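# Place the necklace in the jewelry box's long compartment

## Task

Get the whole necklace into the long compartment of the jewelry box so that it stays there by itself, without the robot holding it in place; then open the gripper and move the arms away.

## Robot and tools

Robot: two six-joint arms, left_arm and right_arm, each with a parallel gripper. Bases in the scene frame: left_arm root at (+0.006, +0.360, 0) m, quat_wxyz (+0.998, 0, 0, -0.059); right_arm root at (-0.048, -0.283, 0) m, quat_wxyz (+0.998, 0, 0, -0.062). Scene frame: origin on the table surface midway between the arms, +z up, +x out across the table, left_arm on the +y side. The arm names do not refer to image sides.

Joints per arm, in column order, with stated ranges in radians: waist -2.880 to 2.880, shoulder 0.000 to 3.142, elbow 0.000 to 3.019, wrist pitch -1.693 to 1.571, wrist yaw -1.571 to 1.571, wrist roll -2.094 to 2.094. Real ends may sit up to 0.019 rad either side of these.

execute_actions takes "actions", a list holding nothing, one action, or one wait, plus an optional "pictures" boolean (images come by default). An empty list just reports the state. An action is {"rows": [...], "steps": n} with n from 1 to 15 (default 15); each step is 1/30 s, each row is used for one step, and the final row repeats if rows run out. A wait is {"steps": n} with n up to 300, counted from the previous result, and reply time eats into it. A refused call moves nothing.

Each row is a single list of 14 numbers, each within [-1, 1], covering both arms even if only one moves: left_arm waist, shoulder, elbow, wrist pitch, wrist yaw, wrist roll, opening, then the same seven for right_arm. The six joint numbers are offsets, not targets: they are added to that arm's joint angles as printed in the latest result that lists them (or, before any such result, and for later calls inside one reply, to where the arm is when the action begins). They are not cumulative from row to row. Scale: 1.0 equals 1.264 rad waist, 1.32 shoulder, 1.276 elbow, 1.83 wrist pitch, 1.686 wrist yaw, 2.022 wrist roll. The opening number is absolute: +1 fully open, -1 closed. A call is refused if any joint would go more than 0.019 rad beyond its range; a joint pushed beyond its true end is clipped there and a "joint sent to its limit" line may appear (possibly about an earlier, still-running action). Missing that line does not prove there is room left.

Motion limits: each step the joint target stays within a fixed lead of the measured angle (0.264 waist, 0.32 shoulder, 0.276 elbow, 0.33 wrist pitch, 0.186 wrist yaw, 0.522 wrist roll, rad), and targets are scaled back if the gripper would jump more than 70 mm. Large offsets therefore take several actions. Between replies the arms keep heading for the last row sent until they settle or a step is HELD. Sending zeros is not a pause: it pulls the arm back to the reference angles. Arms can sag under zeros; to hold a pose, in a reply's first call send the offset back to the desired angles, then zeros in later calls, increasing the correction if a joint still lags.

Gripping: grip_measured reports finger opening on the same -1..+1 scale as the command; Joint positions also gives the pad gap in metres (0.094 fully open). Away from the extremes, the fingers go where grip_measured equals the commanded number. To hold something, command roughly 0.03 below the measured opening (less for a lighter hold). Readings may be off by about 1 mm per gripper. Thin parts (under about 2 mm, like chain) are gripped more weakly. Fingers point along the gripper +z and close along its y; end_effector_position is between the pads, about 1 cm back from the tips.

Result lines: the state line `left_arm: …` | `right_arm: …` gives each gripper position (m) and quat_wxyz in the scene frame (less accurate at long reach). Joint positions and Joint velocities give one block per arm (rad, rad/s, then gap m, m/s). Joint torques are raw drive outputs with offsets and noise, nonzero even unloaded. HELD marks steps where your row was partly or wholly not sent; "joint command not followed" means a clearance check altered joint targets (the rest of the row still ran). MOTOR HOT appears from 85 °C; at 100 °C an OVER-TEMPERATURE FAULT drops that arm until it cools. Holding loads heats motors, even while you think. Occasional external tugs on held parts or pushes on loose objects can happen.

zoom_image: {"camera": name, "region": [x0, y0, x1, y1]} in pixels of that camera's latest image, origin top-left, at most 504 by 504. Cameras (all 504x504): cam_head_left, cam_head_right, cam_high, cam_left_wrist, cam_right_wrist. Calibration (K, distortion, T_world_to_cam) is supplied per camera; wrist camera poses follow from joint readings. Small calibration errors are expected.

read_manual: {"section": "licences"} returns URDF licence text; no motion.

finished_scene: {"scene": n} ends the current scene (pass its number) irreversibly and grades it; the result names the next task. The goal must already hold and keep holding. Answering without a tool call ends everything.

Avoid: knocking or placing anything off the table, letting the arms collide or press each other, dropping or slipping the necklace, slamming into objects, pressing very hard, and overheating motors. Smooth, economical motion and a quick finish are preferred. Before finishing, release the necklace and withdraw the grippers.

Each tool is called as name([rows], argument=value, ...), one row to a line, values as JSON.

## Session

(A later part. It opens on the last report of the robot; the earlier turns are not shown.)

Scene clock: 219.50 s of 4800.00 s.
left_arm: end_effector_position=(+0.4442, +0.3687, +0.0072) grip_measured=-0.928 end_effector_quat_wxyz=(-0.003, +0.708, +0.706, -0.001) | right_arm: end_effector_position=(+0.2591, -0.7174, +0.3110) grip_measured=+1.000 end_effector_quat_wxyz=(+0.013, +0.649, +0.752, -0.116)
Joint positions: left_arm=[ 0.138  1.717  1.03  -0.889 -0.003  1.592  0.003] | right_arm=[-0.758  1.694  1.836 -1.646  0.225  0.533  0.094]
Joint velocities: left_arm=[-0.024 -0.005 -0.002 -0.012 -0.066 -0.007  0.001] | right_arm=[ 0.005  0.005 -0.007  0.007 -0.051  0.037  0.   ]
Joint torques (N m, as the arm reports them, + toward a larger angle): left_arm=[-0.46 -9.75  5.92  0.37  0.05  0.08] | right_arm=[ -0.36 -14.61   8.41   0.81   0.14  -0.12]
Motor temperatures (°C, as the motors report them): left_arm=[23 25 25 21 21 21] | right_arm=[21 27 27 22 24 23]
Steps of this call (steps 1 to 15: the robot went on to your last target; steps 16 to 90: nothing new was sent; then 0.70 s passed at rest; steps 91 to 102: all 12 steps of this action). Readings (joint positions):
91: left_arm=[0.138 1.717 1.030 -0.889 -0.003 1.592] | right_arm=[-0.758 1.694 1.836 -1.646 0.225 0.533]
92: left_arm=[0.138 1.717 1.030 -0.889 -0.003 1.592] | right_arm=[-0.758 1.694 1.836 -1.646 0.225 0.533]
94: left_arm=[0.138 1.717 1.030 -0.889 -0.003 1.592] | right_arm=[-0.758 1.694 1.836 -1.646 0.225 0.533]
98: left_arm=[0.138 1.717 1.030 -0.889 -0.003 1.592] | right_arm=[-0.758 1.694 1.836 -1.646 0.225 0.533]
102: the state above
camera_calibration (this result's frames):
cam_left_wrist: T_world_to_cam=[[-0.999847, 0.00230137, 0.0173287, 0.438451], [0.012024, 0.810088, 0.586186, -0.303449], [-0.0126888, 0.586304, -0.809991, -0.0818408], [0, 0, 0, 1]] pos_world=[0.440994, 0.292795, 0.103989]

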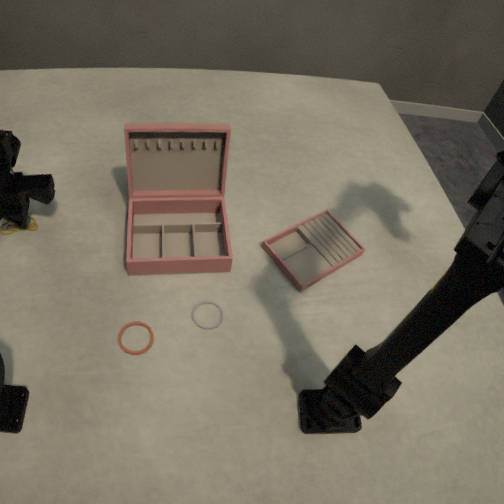

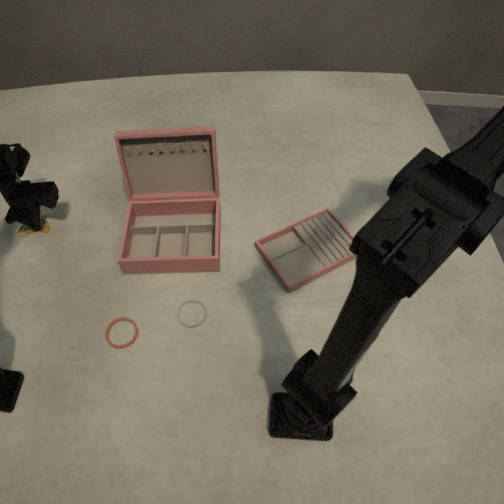

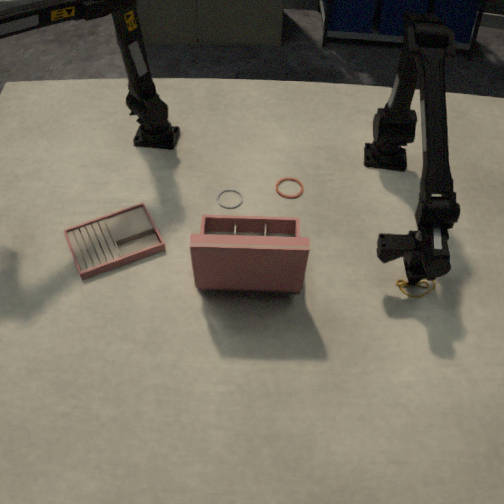

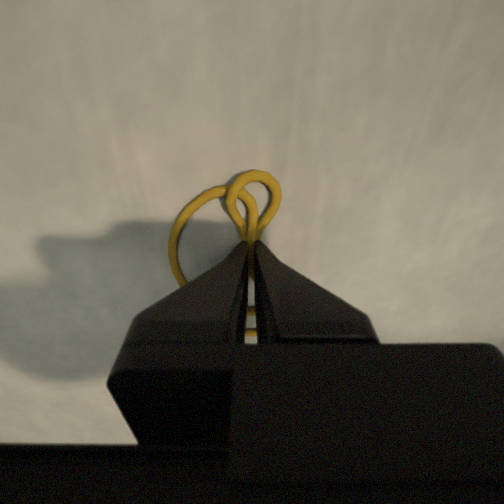

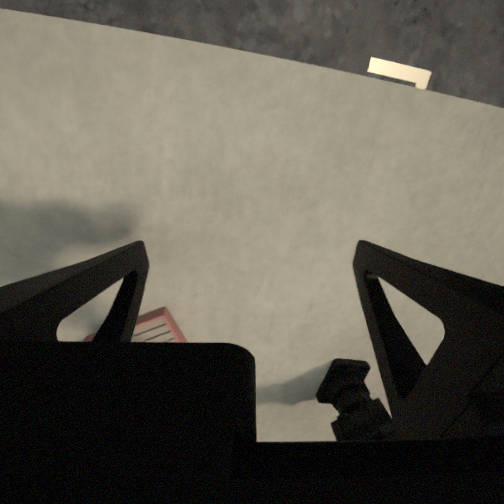

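execute_actions([
  {"rows": [[0,-0.01,0,0,0,0,-0.955,0,0,0,0,0,0,1],[0,-0.02,0,0,0,0,-0.955,0,0,0,0,0,0,1],[0,-0.03,0.01,-0.01,0,0,-0.955,0,0,0,0,0,0,1],[0,-0.04,0.02,-0.02,0,0,-0.955,0,0,0,0,0,0,1],[0,-0.05,0.03,-0.03,0,0,-0.955,0,0,0,0,0,0,1],[0,-0.058,0.04,-0.04,0,0,-0.955,0,0,0,0,0,0,1],[0,-0.065,0.05,-0.05,0,0,-0.955,0,0,0,0,0,0,1],[0,-0.07,0.06,-0.06,0,0,-0.955,0,0,0,0,0,0,1],[0,-0.07,0.065,-0.067,0,0,-0.955,0,0,0,0,0,0,1]], "steps": 15},
])

zoom_image(camera="cam_high", region=[370, 230, 470, 320])

Scene clock: 227.00 s of 4800.00 s.
left_arm: end_effector_position=(+0.4492, +0.3688, +0.0584) grip_measured=-0.940 end_effector_quat_wxyz=(+0.007, +0.708, +0.706, +0.009) | right_arm: end_effector_position=(+0.2591, -0.7174, +0.3110) grip_measured=+1.000 end_effector_quat_wxyz=(+0.013, +0.649, +0.752, -0.116)
Joint positions: left_arm=[ 0.138  1.63   1.078 -0.996 -0.003  1.592  0.003] | right_arm=[-0.758  1.694  1.836 -1.646  0.225  0.533  0.094]
Joint velocities: left_arm=[-0.015 -0.063  0.066 -0.007  0.037 -0.066 -0.   ] | right_arm=[ 0.005 -0.005  0.007  0.002 -0.037  0.007  0.   ]
Joint torques (N m, as the arm reports them, + toward a larger angle): left_arm=[ -0.5  -10.45   8.43  -0.39   0.05   0.09] | right_arm=[ -0.33 -14.56   8.42   0.8    0.14  -0.11]
Motor temperatures (°C, as the motors report them): left_arm=[23 25 26 21 21 21] | right_arm=[21 27 27 22 24 23]
Steps of this call (steps 1 to 15: the robot went on to your last target; steps 16 to 90: nothing new was sent; then 4.00 s passed at rest; steps 91 to 105: all 15 steps of this action). Readings (joint positions):
91: left_arm=[0.138 1.716 1.030 -0.889 -0.003 1.592] | right_arm=[-0.758 1.694 1.836 -1.646 0.225 0.533]
92: left_arm=[0.138 1.715 1.030 -0.889 -0.003 1.592] | right_arm=[-0.758 1.694 1.836 -1.646 0.225 0.533]
94: left_arm=[0.138 1.712 1.030 -0.895 -0.003 1.592] | right_arm=[-0.758 1.694 1.836 -1.646 0.225 0.533]
98: left_arm=[0.138 1.681 1.034 -0.952 -0.003 1.592] | right_arm=[-0.758 1.694 1.836 -1.646 0.225 0.533]
105: the state above
camera_calibration (this result's frames):
cam_left_wrist: T_world_to_cam=[[-0.999938, 0.00229956, -0.0108924, 0.44425], [-0.00452927, 0.809759, 0.586745, -0.326079], [0.0101695, 0.586758, -0.809698, -0.0508144], [0, 0, 0, 1]] pos_world=[0.443262, 0.29284, 0.15502]

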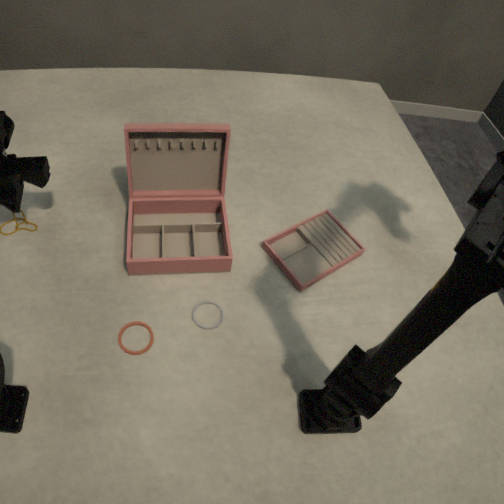

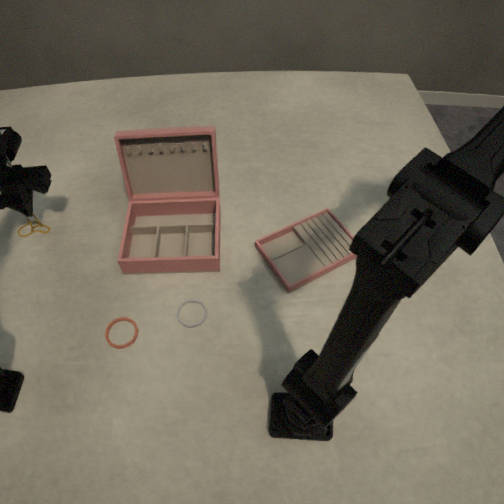

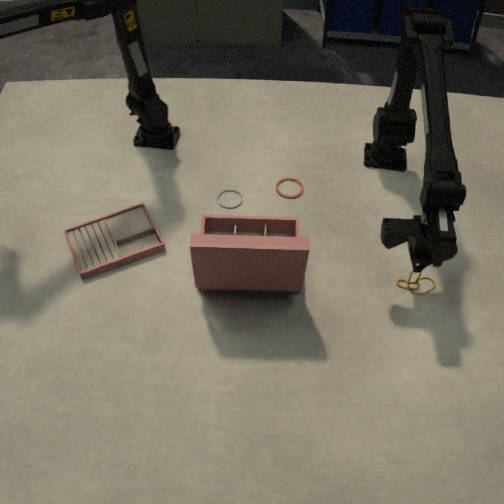

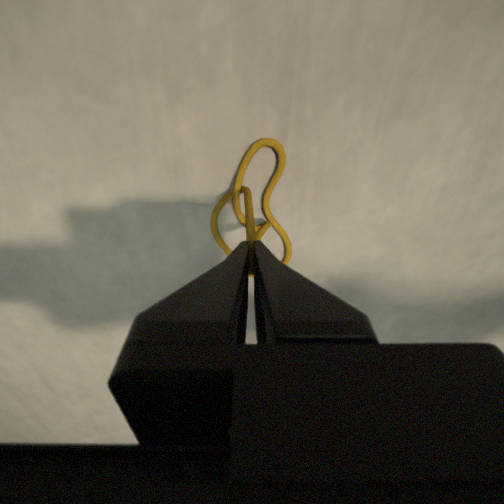

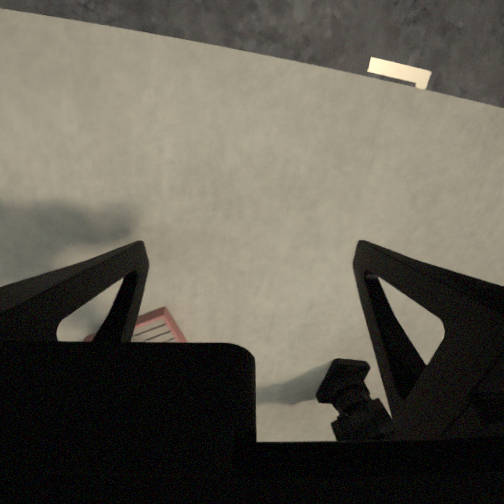

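Region (370, 230, 470, 320) of cam_high's 504x504 image, scaled by 5.040, with more detail than that image has; it fills the top 454 rows of this view, and the rest is white.

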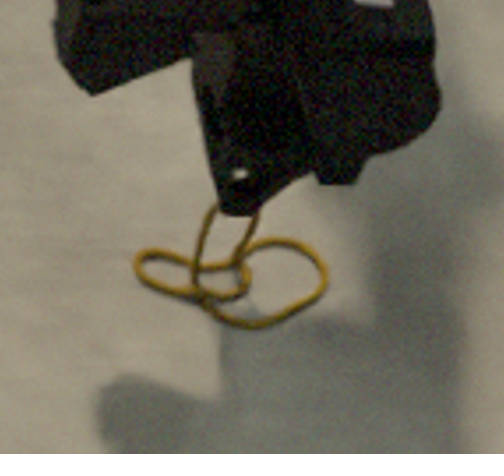

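execute_actions([
  {"rows": [[0,-0.01,0.03,-0.01,0,0,-0.96,0,0,0,0,0,0,1],[0,-0.017,0.04,-0.019,0,0,-0.96,0,0,0,0,0,0,1],[0,-0.024,0.05,-0.028,0,0,-0.96,0,0,0,0,0,0,1],[0,-0.031,0.06,-0.037,0,0,-0.96,0,0,0,0,0,0,1],[0,-0.038,0.07,-0.046,0,0,-0.96,0,0,0,0,0,0,1],[0,-0.045,0.08,-0.055,0,0,-0.96,0,0,0,0,0,0,1],[0,-0.052,0.09,-0.064,0,0,-0.96,0,0,0,0,0,0,1],[0,-0.059,0.10,-0.073,0,0,-0.96,0,0,0,0,0,0,1],[0,-0.066,0.11,-0.082,0,0,-0.96,0,0,0,0,0,0,1],[0,-0.073,0.12,-0.091,0,0,-0.96,0,0,0,0,0,0,1],[0,-0.08,0.13,-0.10,0,0,-0.96,0,0,0,0,0,0,1],[0,-0.087,0.14,-0.109,0,0,-0.96,0,0,0,0,0,0,1],[0,-0.094,0.15,-0.118,0,0,-0.96,0,0,0,0,0,0,1],[0,-0.101,0.16,-0.127,0,0,-0.96,0,0,0,0,0,0,1],[0,-0.108,0.17,-0.136,0,0,-0.96,0,0,0,0,0,0,1]], "steps": 15},
], pictures=false)

execute_actions([
  {"rows": [[0,-0.03,0.05,-0.03,0,0,-0.96,0,0,0,0,0,0,1],[0,-0.037,0.06,-0.039,0,0,-0.96,0,0,0,0,0,0,1],[0,-0.044,0.07,-0.048,0,0,-0.96,0,0,0,0,0,0,1],[0,-0.051,0.08,-0.057,0,0,-0.96,0,0,0,0,0,0,1],[0,-0.058,0.09,-0.066,0,0,-0.96,0,0,0,0,0,0,1],[0,-0.065,0.10,-0.075,0,0,-0.96,0,0,0,0,0,0,1],[0,-0.072,0.11,-0.084,0,0,-0.96,0,0,0,0,0,0,1],[0,-0.079,0.12,-0.093,0,0,-0.96,0,0,0,0,0,0,1],[0,-0.086,0.13,-0.102,0,0,-0.96,0,0,0,0,0,0,1],[0,-0.093,0.14,-0.111,0,0,-0.96,0,0,0,0,0,0,1],[0,-0.10,0.15,-0.12,0,0,-0.96,0,0,0,0,0,0,1],[0,-0.106,0.16,-0.128,0,0,-0.96,0,0,0,0,0,0,1],[0,-0.11,0.168,-0.135,0,0,-0.96,0,0,0,0,0,0,1]], "steps": 15},
], pictures=false)

execute_actions([
  {"steps": 20},
])

Scene clock: 254.23 s of 4800.00 s.
left_arm: end_effector_position=(+0.4609, +0.3690, +0.1501) grip_measured=-0.944 end_effector_quat_wxyz=(+0.021, +0.707, +0.706, +0.024) | right_arm: end_effector_position=(+0.2591, -0.7174, +0.3110) grip_measured=+1.000 end_effector_quat_wxyz=(+0.013, +0.649, +0.752, -0.116)
Joint positions: left_arm=[ 0.138  1.532  1.223 -1.197 -0.003  1.592  0.003] | right_arm=[-0.758  1.694  1.836 -1.646  0.225  0.533  0.094]
Joint velocities: left_arm=[-0.015 -0.405  0.418 -0.501  0.037 -0.066  0.001] | right_arm=[-0.005 -0.005  0.017 -0.007 -0.051  0.051  0.   ]
Joint torques (N m, as the arm reports them, + toward a larger angle): left_arm=[ -0.47 -10.63  10.28   0.12   0.05   0.07] | right_arm=[ -0.31 -14.51   8.42   0.81   0.13  -0.11]
Motor temperatures (°C, as the motors report them): left_arm=[23 25 28 21 21 21] | right_arm=[21 27 27 22 24 23]
Steps of this call (steps 1 to 15: the robot went on to your last target; steps 16 to 120: nothing new was sent; then 22.73 s passed at rest; steps 121 to 135: all 15 steps of this action). Readings (joint positions):
121: left_arm=[0.138 1.629 1.080 -0.998 -0.003 1.592] | right_arm=[-0.758 1.694 1.836 -1.646 0.225 0.533]
122: left_arm=[0.138 1.629 1.080 -1.002 -0.003 1.592] | right_arm=[-0.758 1.694 1.836 -1.646 0.225 0.533]
124: left_arm=[0.138 1.629 1.086 -1.023 -0.003 1.592] | right_arm=[-0.758 1.694 1.836 -1.646 0.225 0.533]
128: left_arm=[0.138 1.615 1.122 -1.085 -0.003 1.592] | right_arm=[-0.758 1.694 1.836 -1.646 0.225 0.533]
135: the state above

Scene clock: 254.73 s of 4800.00 s.
left_arm: end_effector_position=(+0.4460, +0.3687, +0.2570) grip_measured=-0.944 end_effector_quat_wxyz=(+0.038, +0.707, +0.705, +0.042) | right_arm: end_effector_position=(+0.2591, -0.7174, +0.3110) grip_measured=+1.000 end_effector_quat_wxyz=(+0.013, +0.649, +0.752, -0.116)
Joint positions: left_arm=[ 0.138  1.416  1.379 -1.421 -0.003  1.592  0.003] | right_arm=[-0.758  1.694  1.836 -1.646  0.225  0.533  0.094]
Joint velocities: left_arm=[-0.005 -0.269  0.232 -0.178  0.095  0.007 -0.001] | right_arm=[ 0.005 -0.024 -0.007 -0.002  0.022 -0.007  0.   ]
Joint torques (N m, as the arm reports them, + toward a larger angle): left_arm=[-0.42 -9.68 10.41  0.01  0.04  0.07] | right_arm=[ -0.32 -14.46   8.41   0.81   0.14  -0.11]
Motor temperatures (°C, as the motors report them): left_arm=[23 25 28 21 21 21] | right_arm=[21 27 27 22 24 23]
Steps of this call (steps 1 to 15: all 15 steps of this action). Readings (joint positions):
1: left_arm=[0.138 1.520 1.236 -1.212 -0.003 1.592] | right_arm=[-0.758 1.694 1.836 -1.646 0.225 0.533]
2: left_arm=[0.138 1.507 1.247 -1.225 -0.003 1.592] | right_arm=[-0.758 1.694 1.836 -1.646 0.225 0.533]
4: left_arm=[0.138 1.487 1.265 -1.255 -0.003 1.592] | right_arm=[-0.758 1.694 1.836 -1.646 0.225 0.533]
8: left_arm=[0.138 1.462 1.302 -1.322 -0.003 1.592] | right_arm=[-0.758 1.694 1.836 -1.646 0.225 0.533]
15: the state above

Scene clock: 255.40 s of 4800.00 s.
left_arm: end_effector_position=(+0.4435, +0.3686, +0.2758) grip_measured=-0.944 end_effector_quat_wxyz=(+0.051, +0.706, +0.705, +0.055) | right_arm: end_effector_position=(+0.2591, -0.7174, +0.3110) grip_measured=+1.000 end_effector_quat_wxyz=(+0.013, +0.649, +0.752, -0.116)
Joint positions: left_arm=[ 0.138  1.386  1.395 -1.431 -0.003  1.592  0.003] | right_arm=[-0.758  1.694  1.836 -1.646  0.225  0.533  0.094]
Joint velocities: left_arm=[-0.015 -0.005 -0.017 -0.012 -0.007  0.081  0.   ] | right_arm=[-0.015  0.005 -0.022  0.012  0.022 -0.037  0.   ]
Joint torques (N m, as the arm reports them, + toward a larger angle): left_arm=[-0.49 -8.43 10.4   0.06  0.05  0.07] | right_arm=[ -0.27 -14.47   8.39   0.78   0.14  -0.12]
Motor temperatures (°C, as the motors report them): left_arm=[23 25 28 21 21 21] | right_arm=[21 27 27 22 24 23]
Steps of this call (steps 1 to 20: the robot went on to your last target). Readings (joint positions):
1: left_arm=[0.138 1.407 1.386 -1.425 -0.003 1.592] | right_arm=[-0.758 1.694 1.836 -1.646 0.225 0.533]
2: left_arm=[0.138 1.400 1.391 -1.427 -0.003 1.592] | right_arm=[-0.758 1.694 1.836 -1.646 0.225 0.533]
4: left_arm=[0.138 1.389 1.395 -1.429 -0.003 1.592] | right_arm=[-0.758 1.694 1.836 -1.646 0.225 0.533]
8: left_arm=[0.138 1.386 1.395 -1.431 -0.003 1.592] | right_arm=[-0.758 1.694 1.836 -1.646 0.225 0.533]
20: the state above
camera_calibration (this result's frames):
cam_left_wrist: T_world_to_cam=[[-0.990661, 0.0024838, -0.136323, 0.471309], [-0.0782748, 0.808294, 0.583553, -0.419425], [0.111638, 0.588774, -0.800551, 0.0770439], [0, 0, 0, 1]] pos_world=[0.425476, 0.292487, 0.370684]

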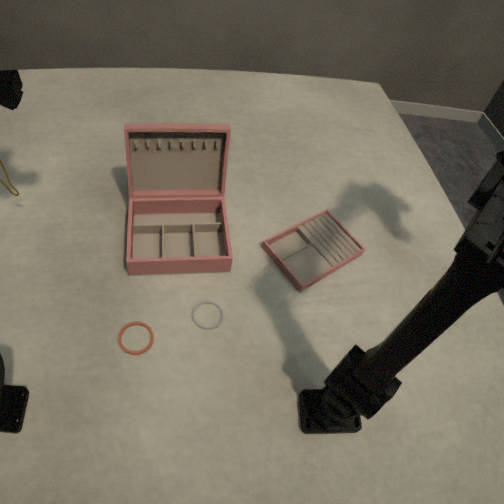

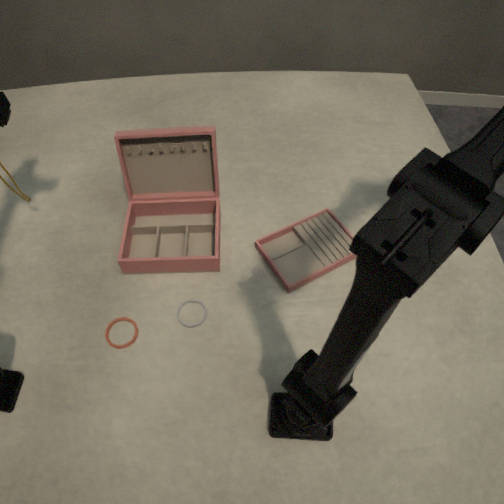

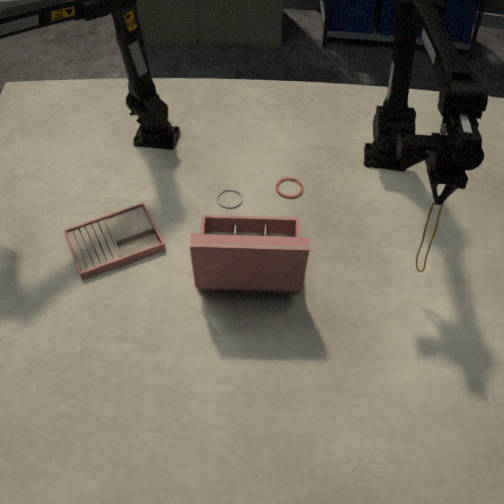

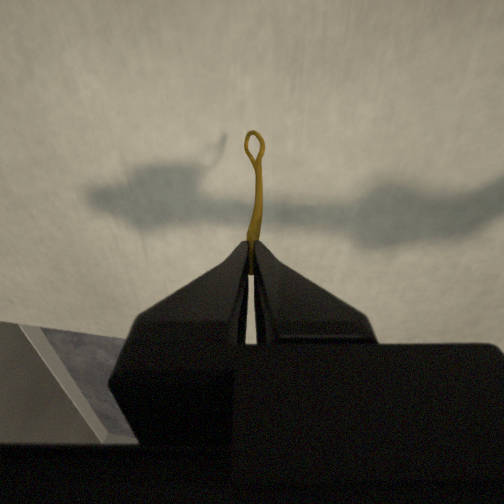

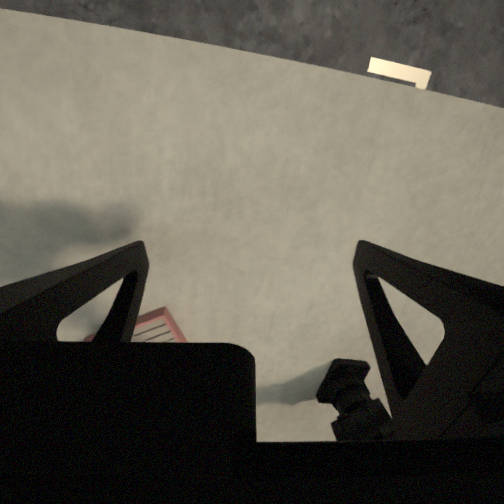

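execute_actions([
  {"rows": [[-0.005,0,0.04,0,0,0,-0.96,0,0,0,0,0,0,1],[-0.012,0,0.05,0,0,-0.01,-0.96,0,0,0,0,0,0,1],[-0.022,0,0.06,0,0,-0.02,-0.96,0,0,0,0,0,0,1],[-0.035,0,0.07,0,0,-0.03,-0.96,0,0,0,0,0,0,1],[-0.05,0,0.08,0,0,-0.04,-0.96,0,0,0,0,0,0,1],[-0.068,0,0.09,0,0,-0.05,-0.96,0,0,0,0,0,0,1],[-0.088,0,0.095,0,0,-0.06,-0.96,0,0,0,0,0,0,1],[-0.11,0,0.095,0,0,-0.075,-0.96,0,0,0,0,0,0,1],[-0.133,0,0.095,0,0,-0.09,-0.96,0,0,0,0,0,0,1],[-0.157,0,0.095,0,0,-0.105,-0.96,0,0,0,0,0,0,1],[-0.182,0,0.095,0,0,-0.12,-0.96,0,0,0,0,0,0,1],[-0.207,0,0.095,0,0,-0.135,-0.96,0,0,0,0,0,0,1],[-0.232,0,0.095,0,0,-0.15,-0.96,0,0,0,0,0,0,1],[-0.257,0,0.095,0,0,-0.165,-0.96,0,0,0,0,0,0,1],[-0.282,0,0.095,0,0,-0.18,-0.96,0,0,0,0,0,0,1]], "steps": 15},
], pictures=false)

execute_actions([
  {"rows": [[-0.08,0,0.03,0,0,-0.06,-0.96,0,0,0,0,0,0,1],[-0.105,0,0.03,0,0,-0.075,-0.96,0,0,0,0,0,0,1],[-0.13,0,0.03,0,0,-0.09,-0.96,0,0,0,0,0,0,1],[-0.155,0,0.03,0,0,-0.105,-0.96,0,0,0,0,0,0,1],[-0.18,0,0.03,0,0,-0.12,-0.96,0,0,0,0,0,0,1],[-0.205,0,0.03,0,0,-0.135,-0.96,0,0,0,0,0,0,1],[-0.23,0,0.03,0,0,-0.15,-0.96,0,0,0,0,0,0,1],[-0.255,0,0.03,0,0,-0.165,-0.96,0,0,0,0,0,0,1],[-0.28,0,0.03,0,0,-0.18,-0.96,0,0,0,0,0,0,1],[-0.303,0,0.03,0,0,-0.195,-0.96,0,0,0,0,0,0,1],[-0.325,0,0.03,0,0,-0.21,-0.96,0,0,0,0,0,0,1],[-0.345,0,0.03,0,0,-0.225,-0.96,0,0,0,0,0,0,1],[-0.363,0,0.03,0,0,-0.24,-0.96,0,0,0,0,0,0,1],[-0.378,0,0.03,0,0,-0.25,-0.96,0,0,0,0,0,0,1],[-0.39,0,0.03,0,0,-0.26,-0.96,0,0,0,0,0,0,1]], "steps": 15},
], pictures=false)

execute_actions([
  {"steps": 20},
])

Scene clock: 278.57 s of 4800.00 s.
left_arm: end_effector_position=(+0.4441, +0.2366, +0.3096) grip_measured=-0.944 end_effector_quat_wxyz=(+0.097, +0.724, +0.681, +0.060) | right_arm: end_effector_position=(+0.2591, -0.7174, +0.3110) grip_measured=+1.000 end_effector_quat_wxyz=(+0.013, +0.649, +0.752, -0.116)
Joint positions: left_arm=[-0.156  1.386  1.474 -1.431 -0.004  1.357  0.003] | right_arm=[-0.758  1.694  1.836 -1.646  0.225  0.533  0.094]
Joint velocities: left_arm=[-1.079 -0.005 -0.002 -0.027 -0.051 -0.755 -0.001] | right_arm=[ 0.005 -0.024 -0.012 -0.027 -0.051  0.007  0.   ]
Joint torques (N m, as the arm reports them, + toward a larger angle): left_arm=[-0.03 -8.67 10.55  0.88  0.1  -0.04] | right_arm=[ -0.36 -14.45   8.41   0.84   0.13  -0.11]
Motor temperatures (°C, as the motors report them): left_arm=[23 25 30 21 21 21] | right_arm=[21 27 27 22 24 23]
Steps of this call (steps 1 to 15: the robot went on to your last target; steps 16 to 680: nothing new was sent; steps 681 to 695: all 15 steps of this action). Readings (joint positions):
681: left_arm=[0.138 1.386 1.395 -1.431 -0.003 1.592] | right_arm=[-0.758 1.694 1.836 -1.646 0.225 0.533]
682: left_arm=[0.138 1.386 1.396 -1.431 -0.003 1.591] | right_arm=[-0.758 1.694 1.836 -1.646 0.225 0.533]
684: left_arm=[0.132 1.386 1.403 -1.431 -0.003 1.579] | right_arm=[-0.758 1.694 1.836 -1.646 0.225 0.533]
688: left_arm=[0.074 1.386 1.445 -1.431 -0.004 1.526] | right_arm=[-0.758 1.694 1.836 -1.646 0.225 0.533]
695: the state above

Scene clock: 279.07 s of 4800.00 s.
left_arm: end_effector_position=(+0.3420, +0.0530, +0.3096) grip_measured=-0.944 end_effector_quat_wxyz=(+0.113, +0.745, +0.657, +0.014) | right_arm: end_effector_position=(+0.2591, -0.7174, +0.3110) grip_measured=+1.000 end_effector_quat_wxyz=(+0.013, +0.649, +0.752, -0.116)
Joint positions: left_arm=[-0.622  1.386  1.474 -1.431 -0.004  0.955  0.003] | right_arm=[-0.758  1.694  1.836 -1.646  0.225  0.533  0.094]
Joint velocities: left_arm=[-0.708  0.005 -0.007 -0.002 -0.066 -0.725 -0.001] | right_arm=[ 0.015 -0.005 -0.012 -0.007 -0.007 -0.007  0.   ]
Joint torques (N m, as the arm reports them, + toward a larger angle): left_arm=[ 0.97 -8.27 10.32  0.98  0.02 -0.08] | right_arm=[ -0.33 -14.46   8.42   0.83   0.14  -0.11]
Motor temperatures (°C, as the motors report them): left_arm=[23 25 30 21 21 21] | right_arm=[21 27 27 22 24 23]
Steps of this call (steps 1 to 15: all 15 steps of this action). Readings (joint positions):
1: left_arm=[-0.192 1.386 1.474 -1.431 -0.004 1.335] | right_arm=[-0.758 1.694 1.836 -1.646 0.225 0.533]
2: left_arm=[-0.227 1.386 1.474 -1.431 -0.004 1.313] | right_arm=[-0.758 1.694 1.836 -1.646 0.225 0.533]
4: left_arm=[-0.296 1.386 1.474 -1.431 -0.004 1.264] | right_arm=[-0.758 1.694 1.836 -1.646 0.225 0.533]
8: left_arm=[-0.423 1.386 1.474 -1.431 -0.004 1.156] | right_arm=[-0.758 1.694 1.836 -1.646 0.225 0.533]
15: the state above

Scene clock: 279.73 s of 4800.00 s.
left_arm: end_effector_position=(+0.3321, +0.0425, +0.3096) grip_measured=-0.944 end_effector_quat_wxyz=(+0.114, +0.718, +0.686, +0.005) | right_arm: end_effector_position=(+0.2591, -0.7174, +0.3110) grip_measured=+1.000 end_effector_quat_wxyz=(+0.013, +0.649, +0.752, -0.116)
Joint positions: left_arm=[-0.653  1.386  1.474 -1.431 -0.003  0.844  0.003] | right_arm=[-0.758  1.694  1.836 -1.646  0.225  0.533  0.094]
Joint velocities: left_arm=[-0.024 -0.005  0.002  0.012 -0.007  0.022  0.001] | right_arm=[-0.005 -0.015  0.007 -0.007 -0.066 -0.066  0.   ]
Joint torques (N m, as the arm reports them, + toward a larger angle): left_arm=[-0.03 -8.6  10.36  0.94 -0.01 -0.06] | right_arm=[ -0.33 -14.46   8.4    0.81   0.13  -0.11]
Motor temperatures (°C, as the motors report them): left_arm=[23 25 30 21 21 21] | right_arm=[21 27 27 22 24 23]
Steps of this call (steps 1 to 20: the robot went on to your last target). Readings (joint positions):
1: left_arm=[-0.642 1.386 1.474 -1.431 -0.003 0.932] | right_arm=[-0.758 1.694 1.836 -1.646 0.225 0.533]
2: left_arm=[-0.657 1.386 1.474 -1.431 -0.003 0.915] | right_arm=[-0.758 1.694 1.836 -1.646 0.225 0.533]
4: left_arm=[-0.670 1.386 1.474 -1.431 -0.003 0.889] | right_arm=[-0.758 1.694 1.836 -1.646 0.225 0.533]
8: left_arm=[-0.661 1.386 1.474 -1.431 -0.003 0.862] | right_arm=[-0.758 1.694 1.836 -1.646 0.225 0.533]
20: the state above
camera_calibration (this result's frames):
cam_left_wrist: T_world_to_cam=[[-0.986712, 0.0343143, -0.158816, 0.370714], [-0.0414048, 0.892074, 0.449989, -0.15871], [0.157117, 0.450585, -0.878799, 0.323485], [0, 0, 0, 1]] pos_world=[0.308391, -0.0168975, 0.414571]

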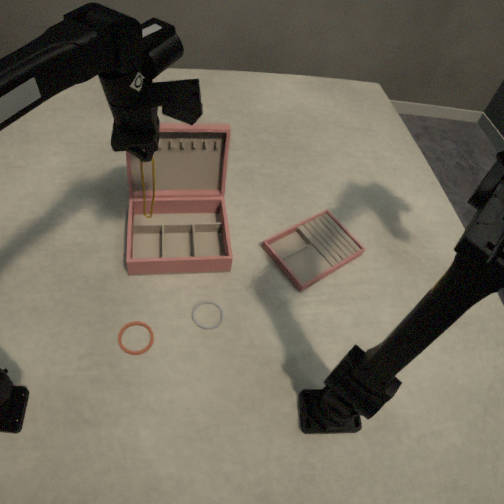

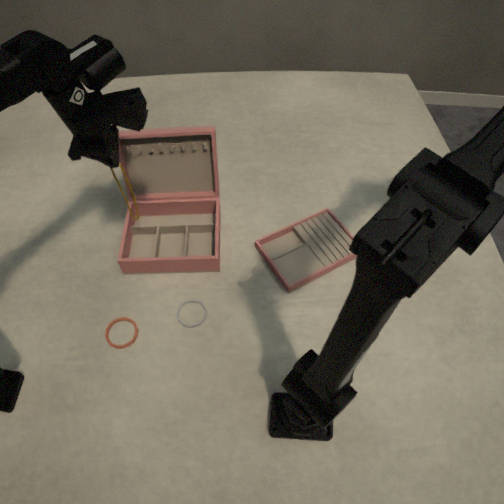

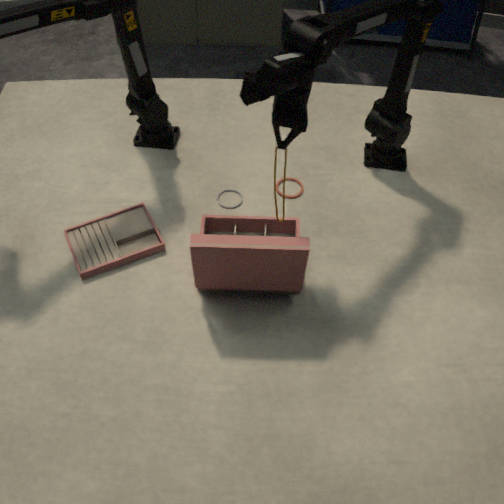

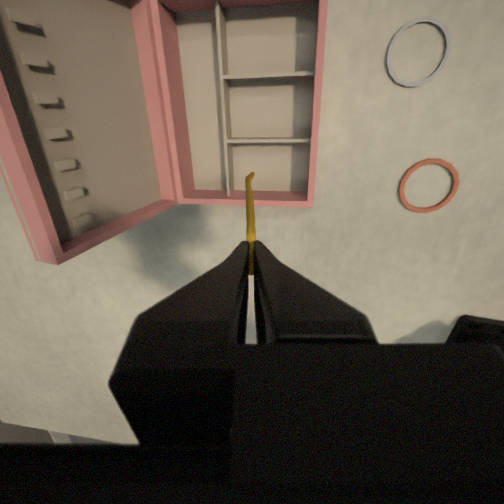

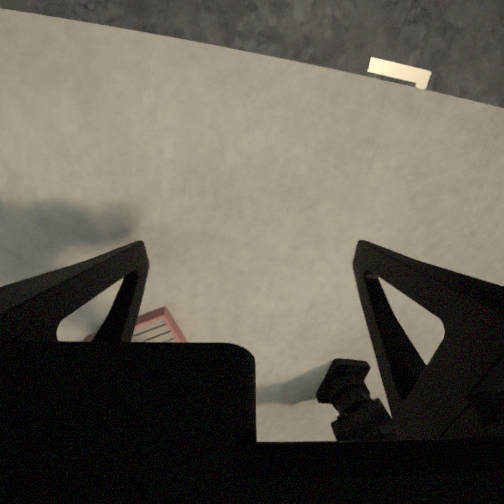

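execute_actions([
  {"rows": [[-0.002,0.02,0.045,0.008,0,-0.006,-0.96,0,0,0,0,0,0,1],[-0.004,0.034,0.058,0.01,0,-0.009,-0.96,0,0,0,0,0,0,1],[-0.006,0.048,0.071,0.013,0,-0.012,-0.96,0,0,0,0,0,0,1],[-0.008,0.062,0.084,0.016,0,-0.015,-0.96,0,0,0,0,0,0,1],[-0.01,0.076,0.097,0.019,0,-0.018,-0.96,0,0,0,0,0,0,1],[-0.012,0.09,0.11,0.022,0,-0.021,-0.96,0,0,0,0,0,0,1],[-0.014,0.104,0.123,0.025,0,-0.024,-0.96,0,0,0,0,0,0,1],[-0.016,0.118,0.136,0.028,0,-0.027,-0.96,0,0,0,0,0,0,1],[-0.018,0.132,0.149,0.031,0,-0.03,-0.96,0,0,0,0,0,0,1],[-0.02,0.146,0.162,0.034,0,-0.033,-0.96,0,0,0,0,0,0,1],[-0.022,0.16,0.175,0.037,0,-0.036,-0.96,0,0,0,0,0,0,1],[-0.024,0.174,0.188,0.04,0,-0.039,-0.96,0,0,0,0,0,0,1],[-0.026,0.188,0.201,0.043,0,-0.042,-0.96,0,0,0,0,0,0,1],[-0.028,0.202,0.214,0.046,0,-0.043,-0.96,0,0,0,0,0,0,1],[-0.03,0.216,0.227,0.049,0,-0.043,-0.96,0,0,0,0,0,0,1]], "steps": 15},
], pictures=false)

execute_actions([
  {"rows": [[-0.005,0.06,0.075,0.012,0,-0.012,-0.96,0,0,0,0,0,0,1],[-0.005,0.074,0.088,0.012,0,-0.012,-0.96,0,0,0,0,0,0,1],[-0.005,0.088,0.101,0.012,0,-0.012,-0.96,0,0,0,0,0,0,1],[-0.005,0.102,0.114,0.012,0,-0.012,-0.96,0,0,0,0,0,0,1],[-0.005,0.116,0.127,0.012,0,-0.012,-0.96,0,0,0,0,0,0,1],[-0.005,0.13,0.14,0.012,0,-0.012,-0.96,0,0,0,0,0,0,1],[-0.005,0.14,0.153,0.012,0,-0.012,-0.96,0,0,0,0,0,0,1]], "steps": 15},
])

Scene clock: 319.10 s of 4800.00 s.
left_arm: end_effector_position=(+0.3920, -0.0355, +0.2945) grip_measured=-0.944 end_effector_quat_wxyz=(+0.134, +0.705, +0.696, +0.001) | right_arm: end_effector_position=(+0.2591, -0.7174, +0.3110) grip_measured=+1.000 end_effector_quat_wxyz=(+0.013, +0.649, +0.752, -0.116)
Joint positions: left_arm=[-0.679  1.614  1.682 -1.369 -0.003  0.786  0.003] | right_arm=[-0.758  1.694  1.836 -1.646  0.225  0.533  0.094]
Joint velocities: left_arm=[-0.103  0.611  0.427  0.144  0.022 -0.125 -0.001] | right_arm=[-0.005 -0.005 -0.002 -0.007 -0.007 -0.051  0.   ]
Joint torques (N m, as the arm reports them, + toward a larger angle): left_arm=[ -1.   -10.55  11.59   1.78   0.02  -0.08] | right_arm=[ -0.26 -14.48   8.41   0.83   0.14  -0.12]
Motor temperatures (°C, as the motors report them): left_arm=[23 25 31 21 21 21] | right_arm=[21 27 28 22 24 23]
Steps of this call (steps 1 to 15: the robot went on to your last target; steps 16 to 1166: nothing new was sent; steps 1167 to 1181: all 15 steps of this action). Readings (joint positions):
1167: left_arm=[-0.653 1.386 1.474 -1.431 -0.003 0.843] | right_arm=[-0.758 1.694 1.836 -1.646 0.225 0.533]
1168: left_arm=[-0.653 1.388 1.476 -1.431 -0.003 0.842] | right_arm=[-0.758 1.694 1.836 -1.646 0.225 0.533]
1170: left_arm=[-0.653 1.401 1.494 -1.431 -0.003 0.838] | right_arm=[-0.758 1.694 1.836 -1.646 0.225 0.533]
1174: left_arm=[-0.658 1.469 1.570 -1.411 -0.003 0.822] | right_arm=[-0.758 1.694 1.836 -1.646 0.225 0.533]
1181: the state above

Scene clock: 319.60 s of 4800.00 s.
left_arm: end_effector_position=(+0.4308, -0.0796, +0.2531) grip_measured=-0.944 end_effector_quat_wxyz=(+0.116, +0.704, +0.701, -0.000) | right_arm: end_effector_position=(+0.2591, -0.7174, +0.3110) grip_measured=+1.000 end_effector_quat_wxyz=(+0.013, +0.649, +0.752, -0.116)
Joint positions: left_arm=[-0.684  1.797  1.818 -1.36  -0.003  0.773  0.003] | right_arm=[-0.758  1.694  1.836 -1.646  0.225  0.533  0.094]
Joint velocities: left_arm=[-0.015 -0.015  0.051 -0.002 -0.022 -0.037  0.002] | right_arm=[-0.005 -0.005 -0.012 -0.017  0.037 -0.037  0.   ]
Joint torques (N m, as the arm reports them, + toward a larger angle): left_arm=[ -0.91 -14.08  11.62   1.61   0.02  -0.07] | right_arm=[ -0.39 -14.57   8.4    0.79   0.13  -0.11]
Motor temperatures (°C, as the motors report them): left_arm=[23 25 31 21 21 21] | right_arm=[21 27 28 22 24 23]
Steps of this call (steps 1 to 15: all 15 steps of this action). Readings (joint positions):
1: left_arm=[-0.681 1.635 1.696 -1.366 -0.003 0.783] | right_arm=[-0.758 1.694 1.836 -1.646 0.225 0.533]
2: left_arm=[-0.683 1.655 1.712 -1.365 -0.003 0.781] | right_arm=[-0.758 1.694 1.836 -1.646 0.225 0.533]
4: left_arm=[-0.684 1.695 1.742 -1.365 -0.003 0.778] | right_arm=[-0.758 1.694 1.836 -1.646 0.225 0.533]
8: left_arm=[-0.684 1.767 1.804 -1.363 -0.003 0.775] | right_arm=[-0.758 1.694 1.836 -1.646 0.225 0.533]
15: the state above
camera_calibration (this result's frames):
cam_left_wrist: T_world_to_cam=[[-0.988594, -0.00598662, -0.150483, 0.458839], [-0.0720592, 0.896211, 0.437736, -0.00362599], [0.132244, 0.443587, -0.886421, 0.325514], [0, 0, 0, 1]] pos_world=[0.410297, -0.138397, 0.359177]

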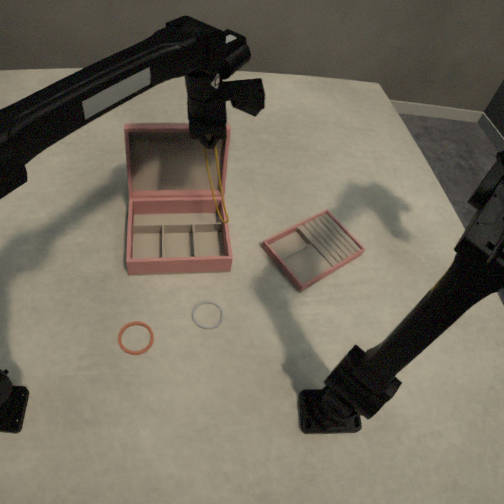

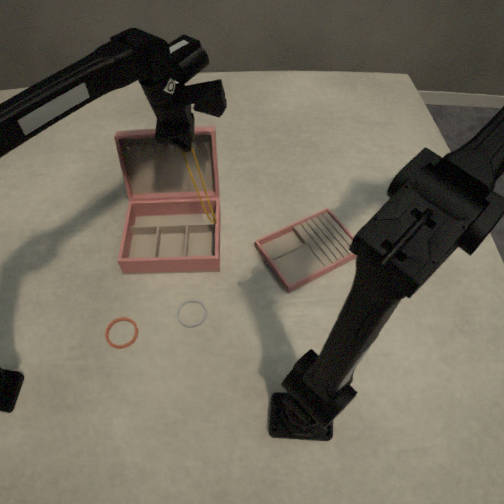

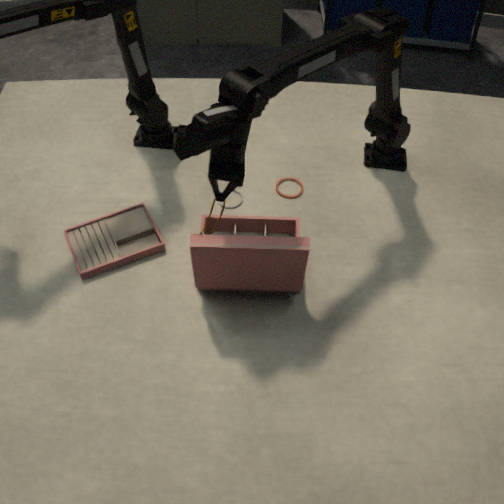

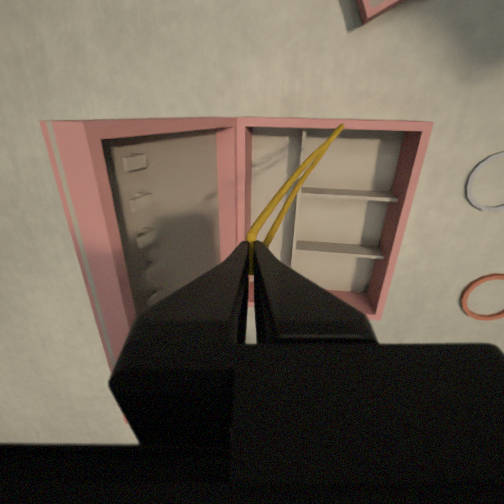

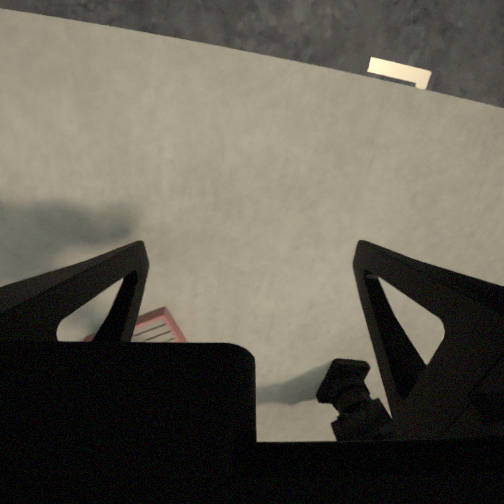

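execute_actions([
  {"steps": 120},
])

Scene clock: 323.60 s of 4800.00 s.
left_arm: end_effector_position=(+0.4314, -0.0802, +0.2548) grip_measured=-0.944 end_effector_quat_wxyz=(+0.118, +0.704, +0.701, -0.000) | right_arm: end_effector_position=(+0.2591, -0.7174, +0.3110) grip_measured=+1.000 end_effector_quat_wxyz=(+0.013, +0.649, +0.752, -0.116)
Joint positions: left_arm=[-0.684  1.797  1.822 -1.36  -0.003  0.773  0.003] | right_arm=[-0.758  1.694  1.836 -1.646  0.225  0.533  0.094]
Joint velocities: left_arm=[-0.005  0.005 -0.007 -0.002 -0.022 -0.037 -0.001] | right_arm=[ 0.005  0.005 -0.007  0.007  0.007 -0.037  0.   ]
Joint torques (N m, as the arm reports them, + toward a larger angle): left_arm=[ -0.55 -14.18  11.53   1.56   0.02  -0.07] | right_arm=[ -0.31 -14.54   8.4    0.8    0.13  -0.11]
Motor temperatures (°C, as the motors report them): left_arm=[23 25 32 21 21 21] | right_arm=[21 27 28 22 24 23]
Steps of this call (steps 1 to 15: the robot went on to your last target; steps 16 to 120: nothing new was sent). Readings (joint positions):
1: left_arm=[-0.684 1.797 1.820 -1.360 -0.003 0.773] | right_arm=[-0.758 1.694 1.836 -1.646 0.225 0.533]
2: left_arm=[-0.684 1.797 1.821 -1.360 -0.003 0.773] | right_arm=[-0.758 1.694 1.836 -1.646 0.225 0.533]
4: left_arm=[-0.684 1.797 1.822 -1.360 -0.003 0.773] | right_arm=[-0.758 1.694 1.836 -1.646 0.225 0.533]
8: left_arm=[-0.684 1.797 1.822 -1.360 -0.003 0.773] | right_arm=[-0.758 1.694 1.836 -1.646 0.225 0.533]
120: the state above
All arms were judged still, so your last target was given up. Only a new action makes them travel on or press farther. Fingers that are still opening or closing keep moving.
camera_calibration (this result's frames):
cam_left_wrist: T_world_to_cam=[[-0.988199, -0.00677916, -0.153023, 0.460104], [-0.0735212, 0.897408, 0.435032, -0.00233196], [0.134375, 0.441149, -0.887317, 0.32631], [0, 0, 0, 1]] pos_world=[0.410655, -0.138739, 0.360962]

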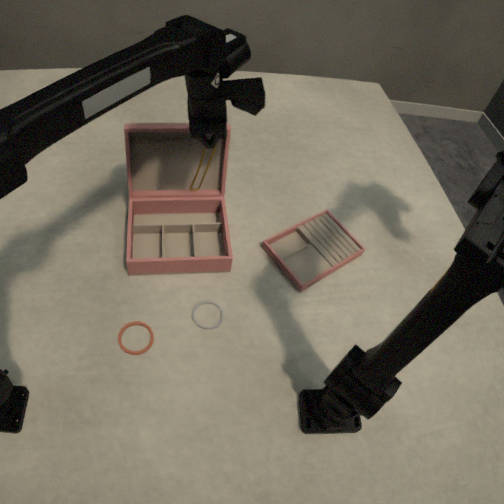

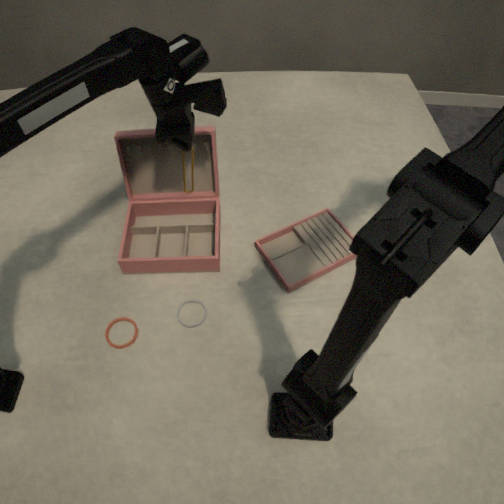

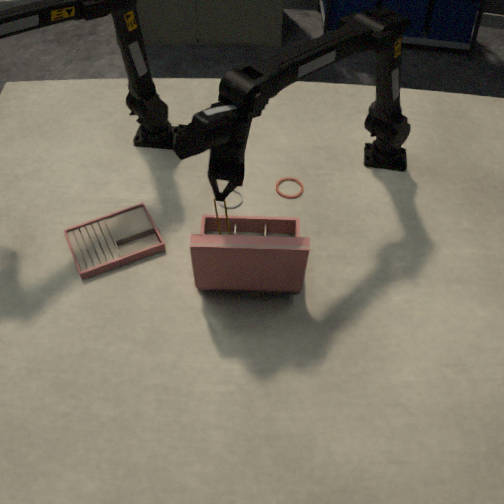

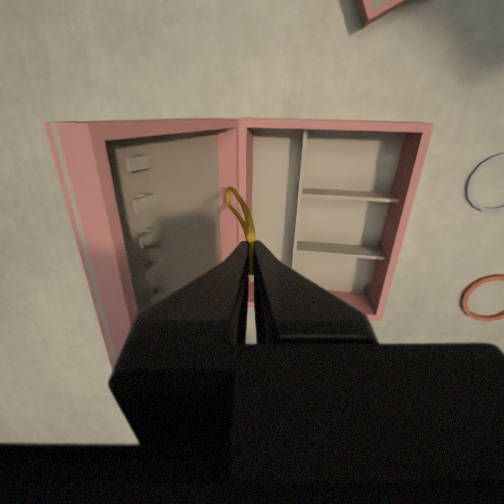

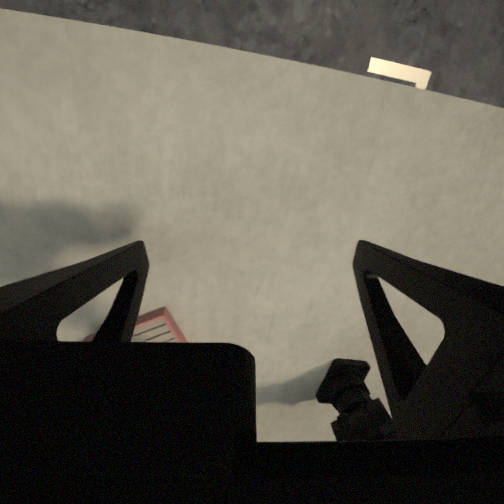

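execute_actions([
  {"rows": [[0,0.01,0.03,0,0,0,-0.96,0,0,0,0,0,0,1],[0,0.016,0.03,0,0,0,-0.96,0,0,0,0,0,0,1],[0,0.022,0.03,0,0,0,-0.96,0,0,0,0,0,0,1],[0,0.028,0.03,0,0,0,-0.96,0,0,0,0,0,0,1]], "steps": 15},
], pictures=false)

execute_actions([
  {"steps": 90},
])

Scene clock: 333.87 s of 4800.00 s.
left_arm: end_effector_position=(+0.4324, -0.0812, +0.2480) grip_measured=-0.944 end_effector_quat_wxyz=(+0.112, +0.704, +0.701, -0.000) | right_arm: end_effector_position=(+0.2591, -0.7174, +0.3110) grip_measured=+1.000 end_effector_quat_wxyz=(+0.013, +0.649, +0.752, -0.116)
Joint positions: left_arm=[-0.684  1.808  1.822 -1.36  -0.003  0.773  0.003] | right_arm=[-0.758  1.694  1.836 -1.646  0.225  0.533  0.094]
Joint velocities: left_arm=[-0.024  0.015 -0.002  0.002 -0.037  0.022  0.001] | right_arm=[-0.005 -0.005 -0.007  0.017 -0.11  -0.022  0.   ]
Joint torques (N m, as the arm reports them, + toward a larger angle): left_arm=[ -0.44 -13.18  10.37   0.95   0.02   0.07] | right_arm=[ -0.3  -14.5    8.42   0.8    0.13  -0.11]
Motor temperatures (°C, as the motors report them): left_arm=[23 26 33 21 21 21] | right_arm=[21 27 28 22 24 23]
Steps of this call (steps 1 to 293: nothing new was sent; steps 294 to 308: all 15 steps of this action). Readings (joint positions):
294: left_arm=[-0.684 1.797 1.822 -1.360 -0.003 0.773] | right_arm=[-0.758 1.694 1.836 -1.646 0.225 0.533]
295: left_arm=[-0.684 1.797 1.822 -1.360 -0.003 0.773] | right_arm=[-0.758 1.694 1.836 -1.646 0.225 0.533]
297: left_arm=[-0.684 1.797 1.822 -1.360 -0.003 0.773] | right_arm=[-0.758 1.694 1.836 -1.646 0.225 0.533]
301: left_arm=[-0.684 1.801 1.822 -1.360 -0.003 0.773] | right_arm=[-0.758 1.694 1.836 -1.646 0.225 0.533]
308: the state above

Scene clock: 336.87 s of 4800.00 s.
left_arm: end_effector_position=(+0.4324, -0.0812, +0.2480) grip_measured=-0.944 end_effector_quat_wxyz=(+0.112, +0.704, +0.701, -0.000) | right_arm: end_effector_position=(+0.2591, -0.7174, +0.3110) grip_measured=+1.000 end_effector_quat_wxyz=(+0.013, +0.649, +0.752, -0.116)
Joint positions: left_arm=[-0.684  1.808  1.822 -1.36  -0.003  0.773  0.003] | right_arm=[-0.758  1.694  1.836 -1.646  0.225  0.533  0.094]
Joint velocities: left_arm=[ 0.005 -0.024  0.002 -0.037 -0.007  0.066 -0.   ] | right_arm=[-0.015 -0.005 -0.032  0.002 -0.022  0.037  0.   ]
Joint torques (N m, as the arm reports them, + toward a larger angle): left_arm=[ -0.54 -12.77  10.38   0.94   0.02   0.07] | right_arm=[ -0.26 -14.42   8.39   0.81   0.13  -0.12]
Motor temperatures (°C, as the motors report them): left_arm=[23 26 32 21 21 21] | right_arm=[21 27 28 22 24 23]
Steps of this call (steps 1 to 15: the robot went on to your last target; steps 16 to 90: nothing new was sent). Readings (joint positions):
1: left_arm=[-0.684 1.808 1.822 -1.360 -0.003 0.773] | right_arm=[-0.758 1.694 1.836 -1.646 0.225 0.533]
2: left_arm=[-0.684 1.808 1.822 -1.360 -0.003 0.773] | right_arm=[-0.758 1.694 1.836 -1.646 0.225 0.533]
4: left_arm=[-0.684 1.808 1.822 -1.360 -0.003 0.773] | right_arm=[-0.758 1.694 1.836 -1.646 0.225 0.533]
8: left_arm=[-0.684 1.808 1.822 -1.360 -0.003 0.773] | right_arm=[-0.758 1.694 1.836 -1.646 0.225 0.533]
90: the state above
All arms were judged still, so your last target was given up. Only a new action makes them travel on or press farther. Fingers that are still opening or closing keep moving.
camera_calibration (this result's frames):
cam_left_wrist: T_world_to_cam=[[-0.989385, -0.00555186, -0.145211, 0.458687], [-0.0700303, 0.893795, 0.442974, -0.00219967], [0.12733, 0.448441, -0.884697, 0.323609], [0, 0, 0, 1]] pos_world=[0.412459, -0.140607, 0.353876]

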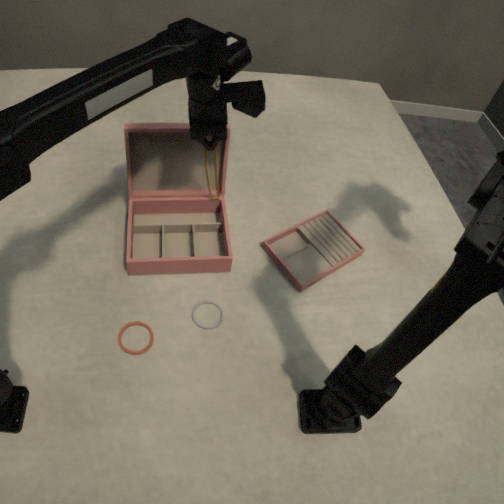

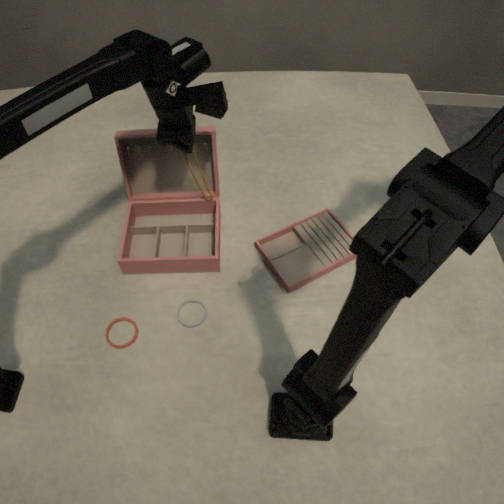

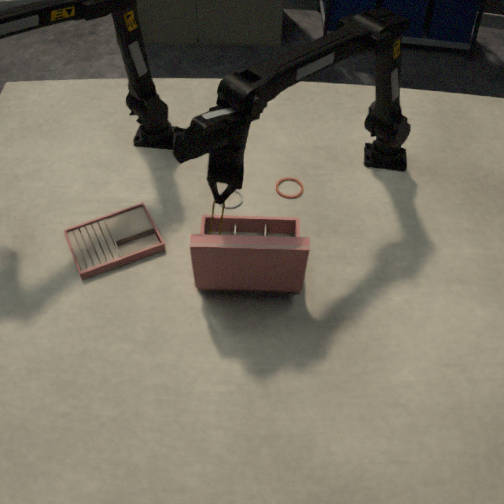

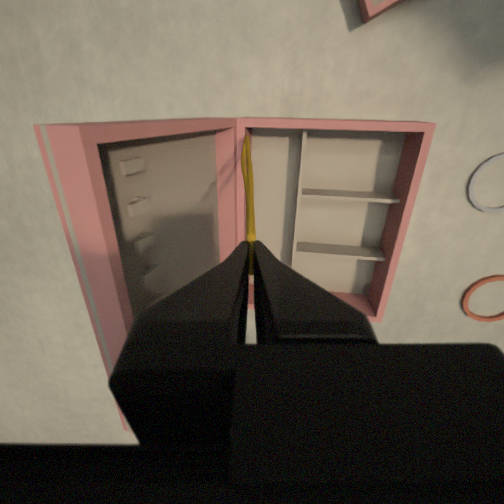

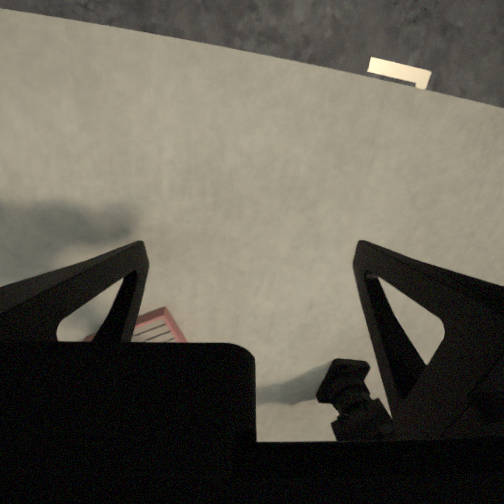

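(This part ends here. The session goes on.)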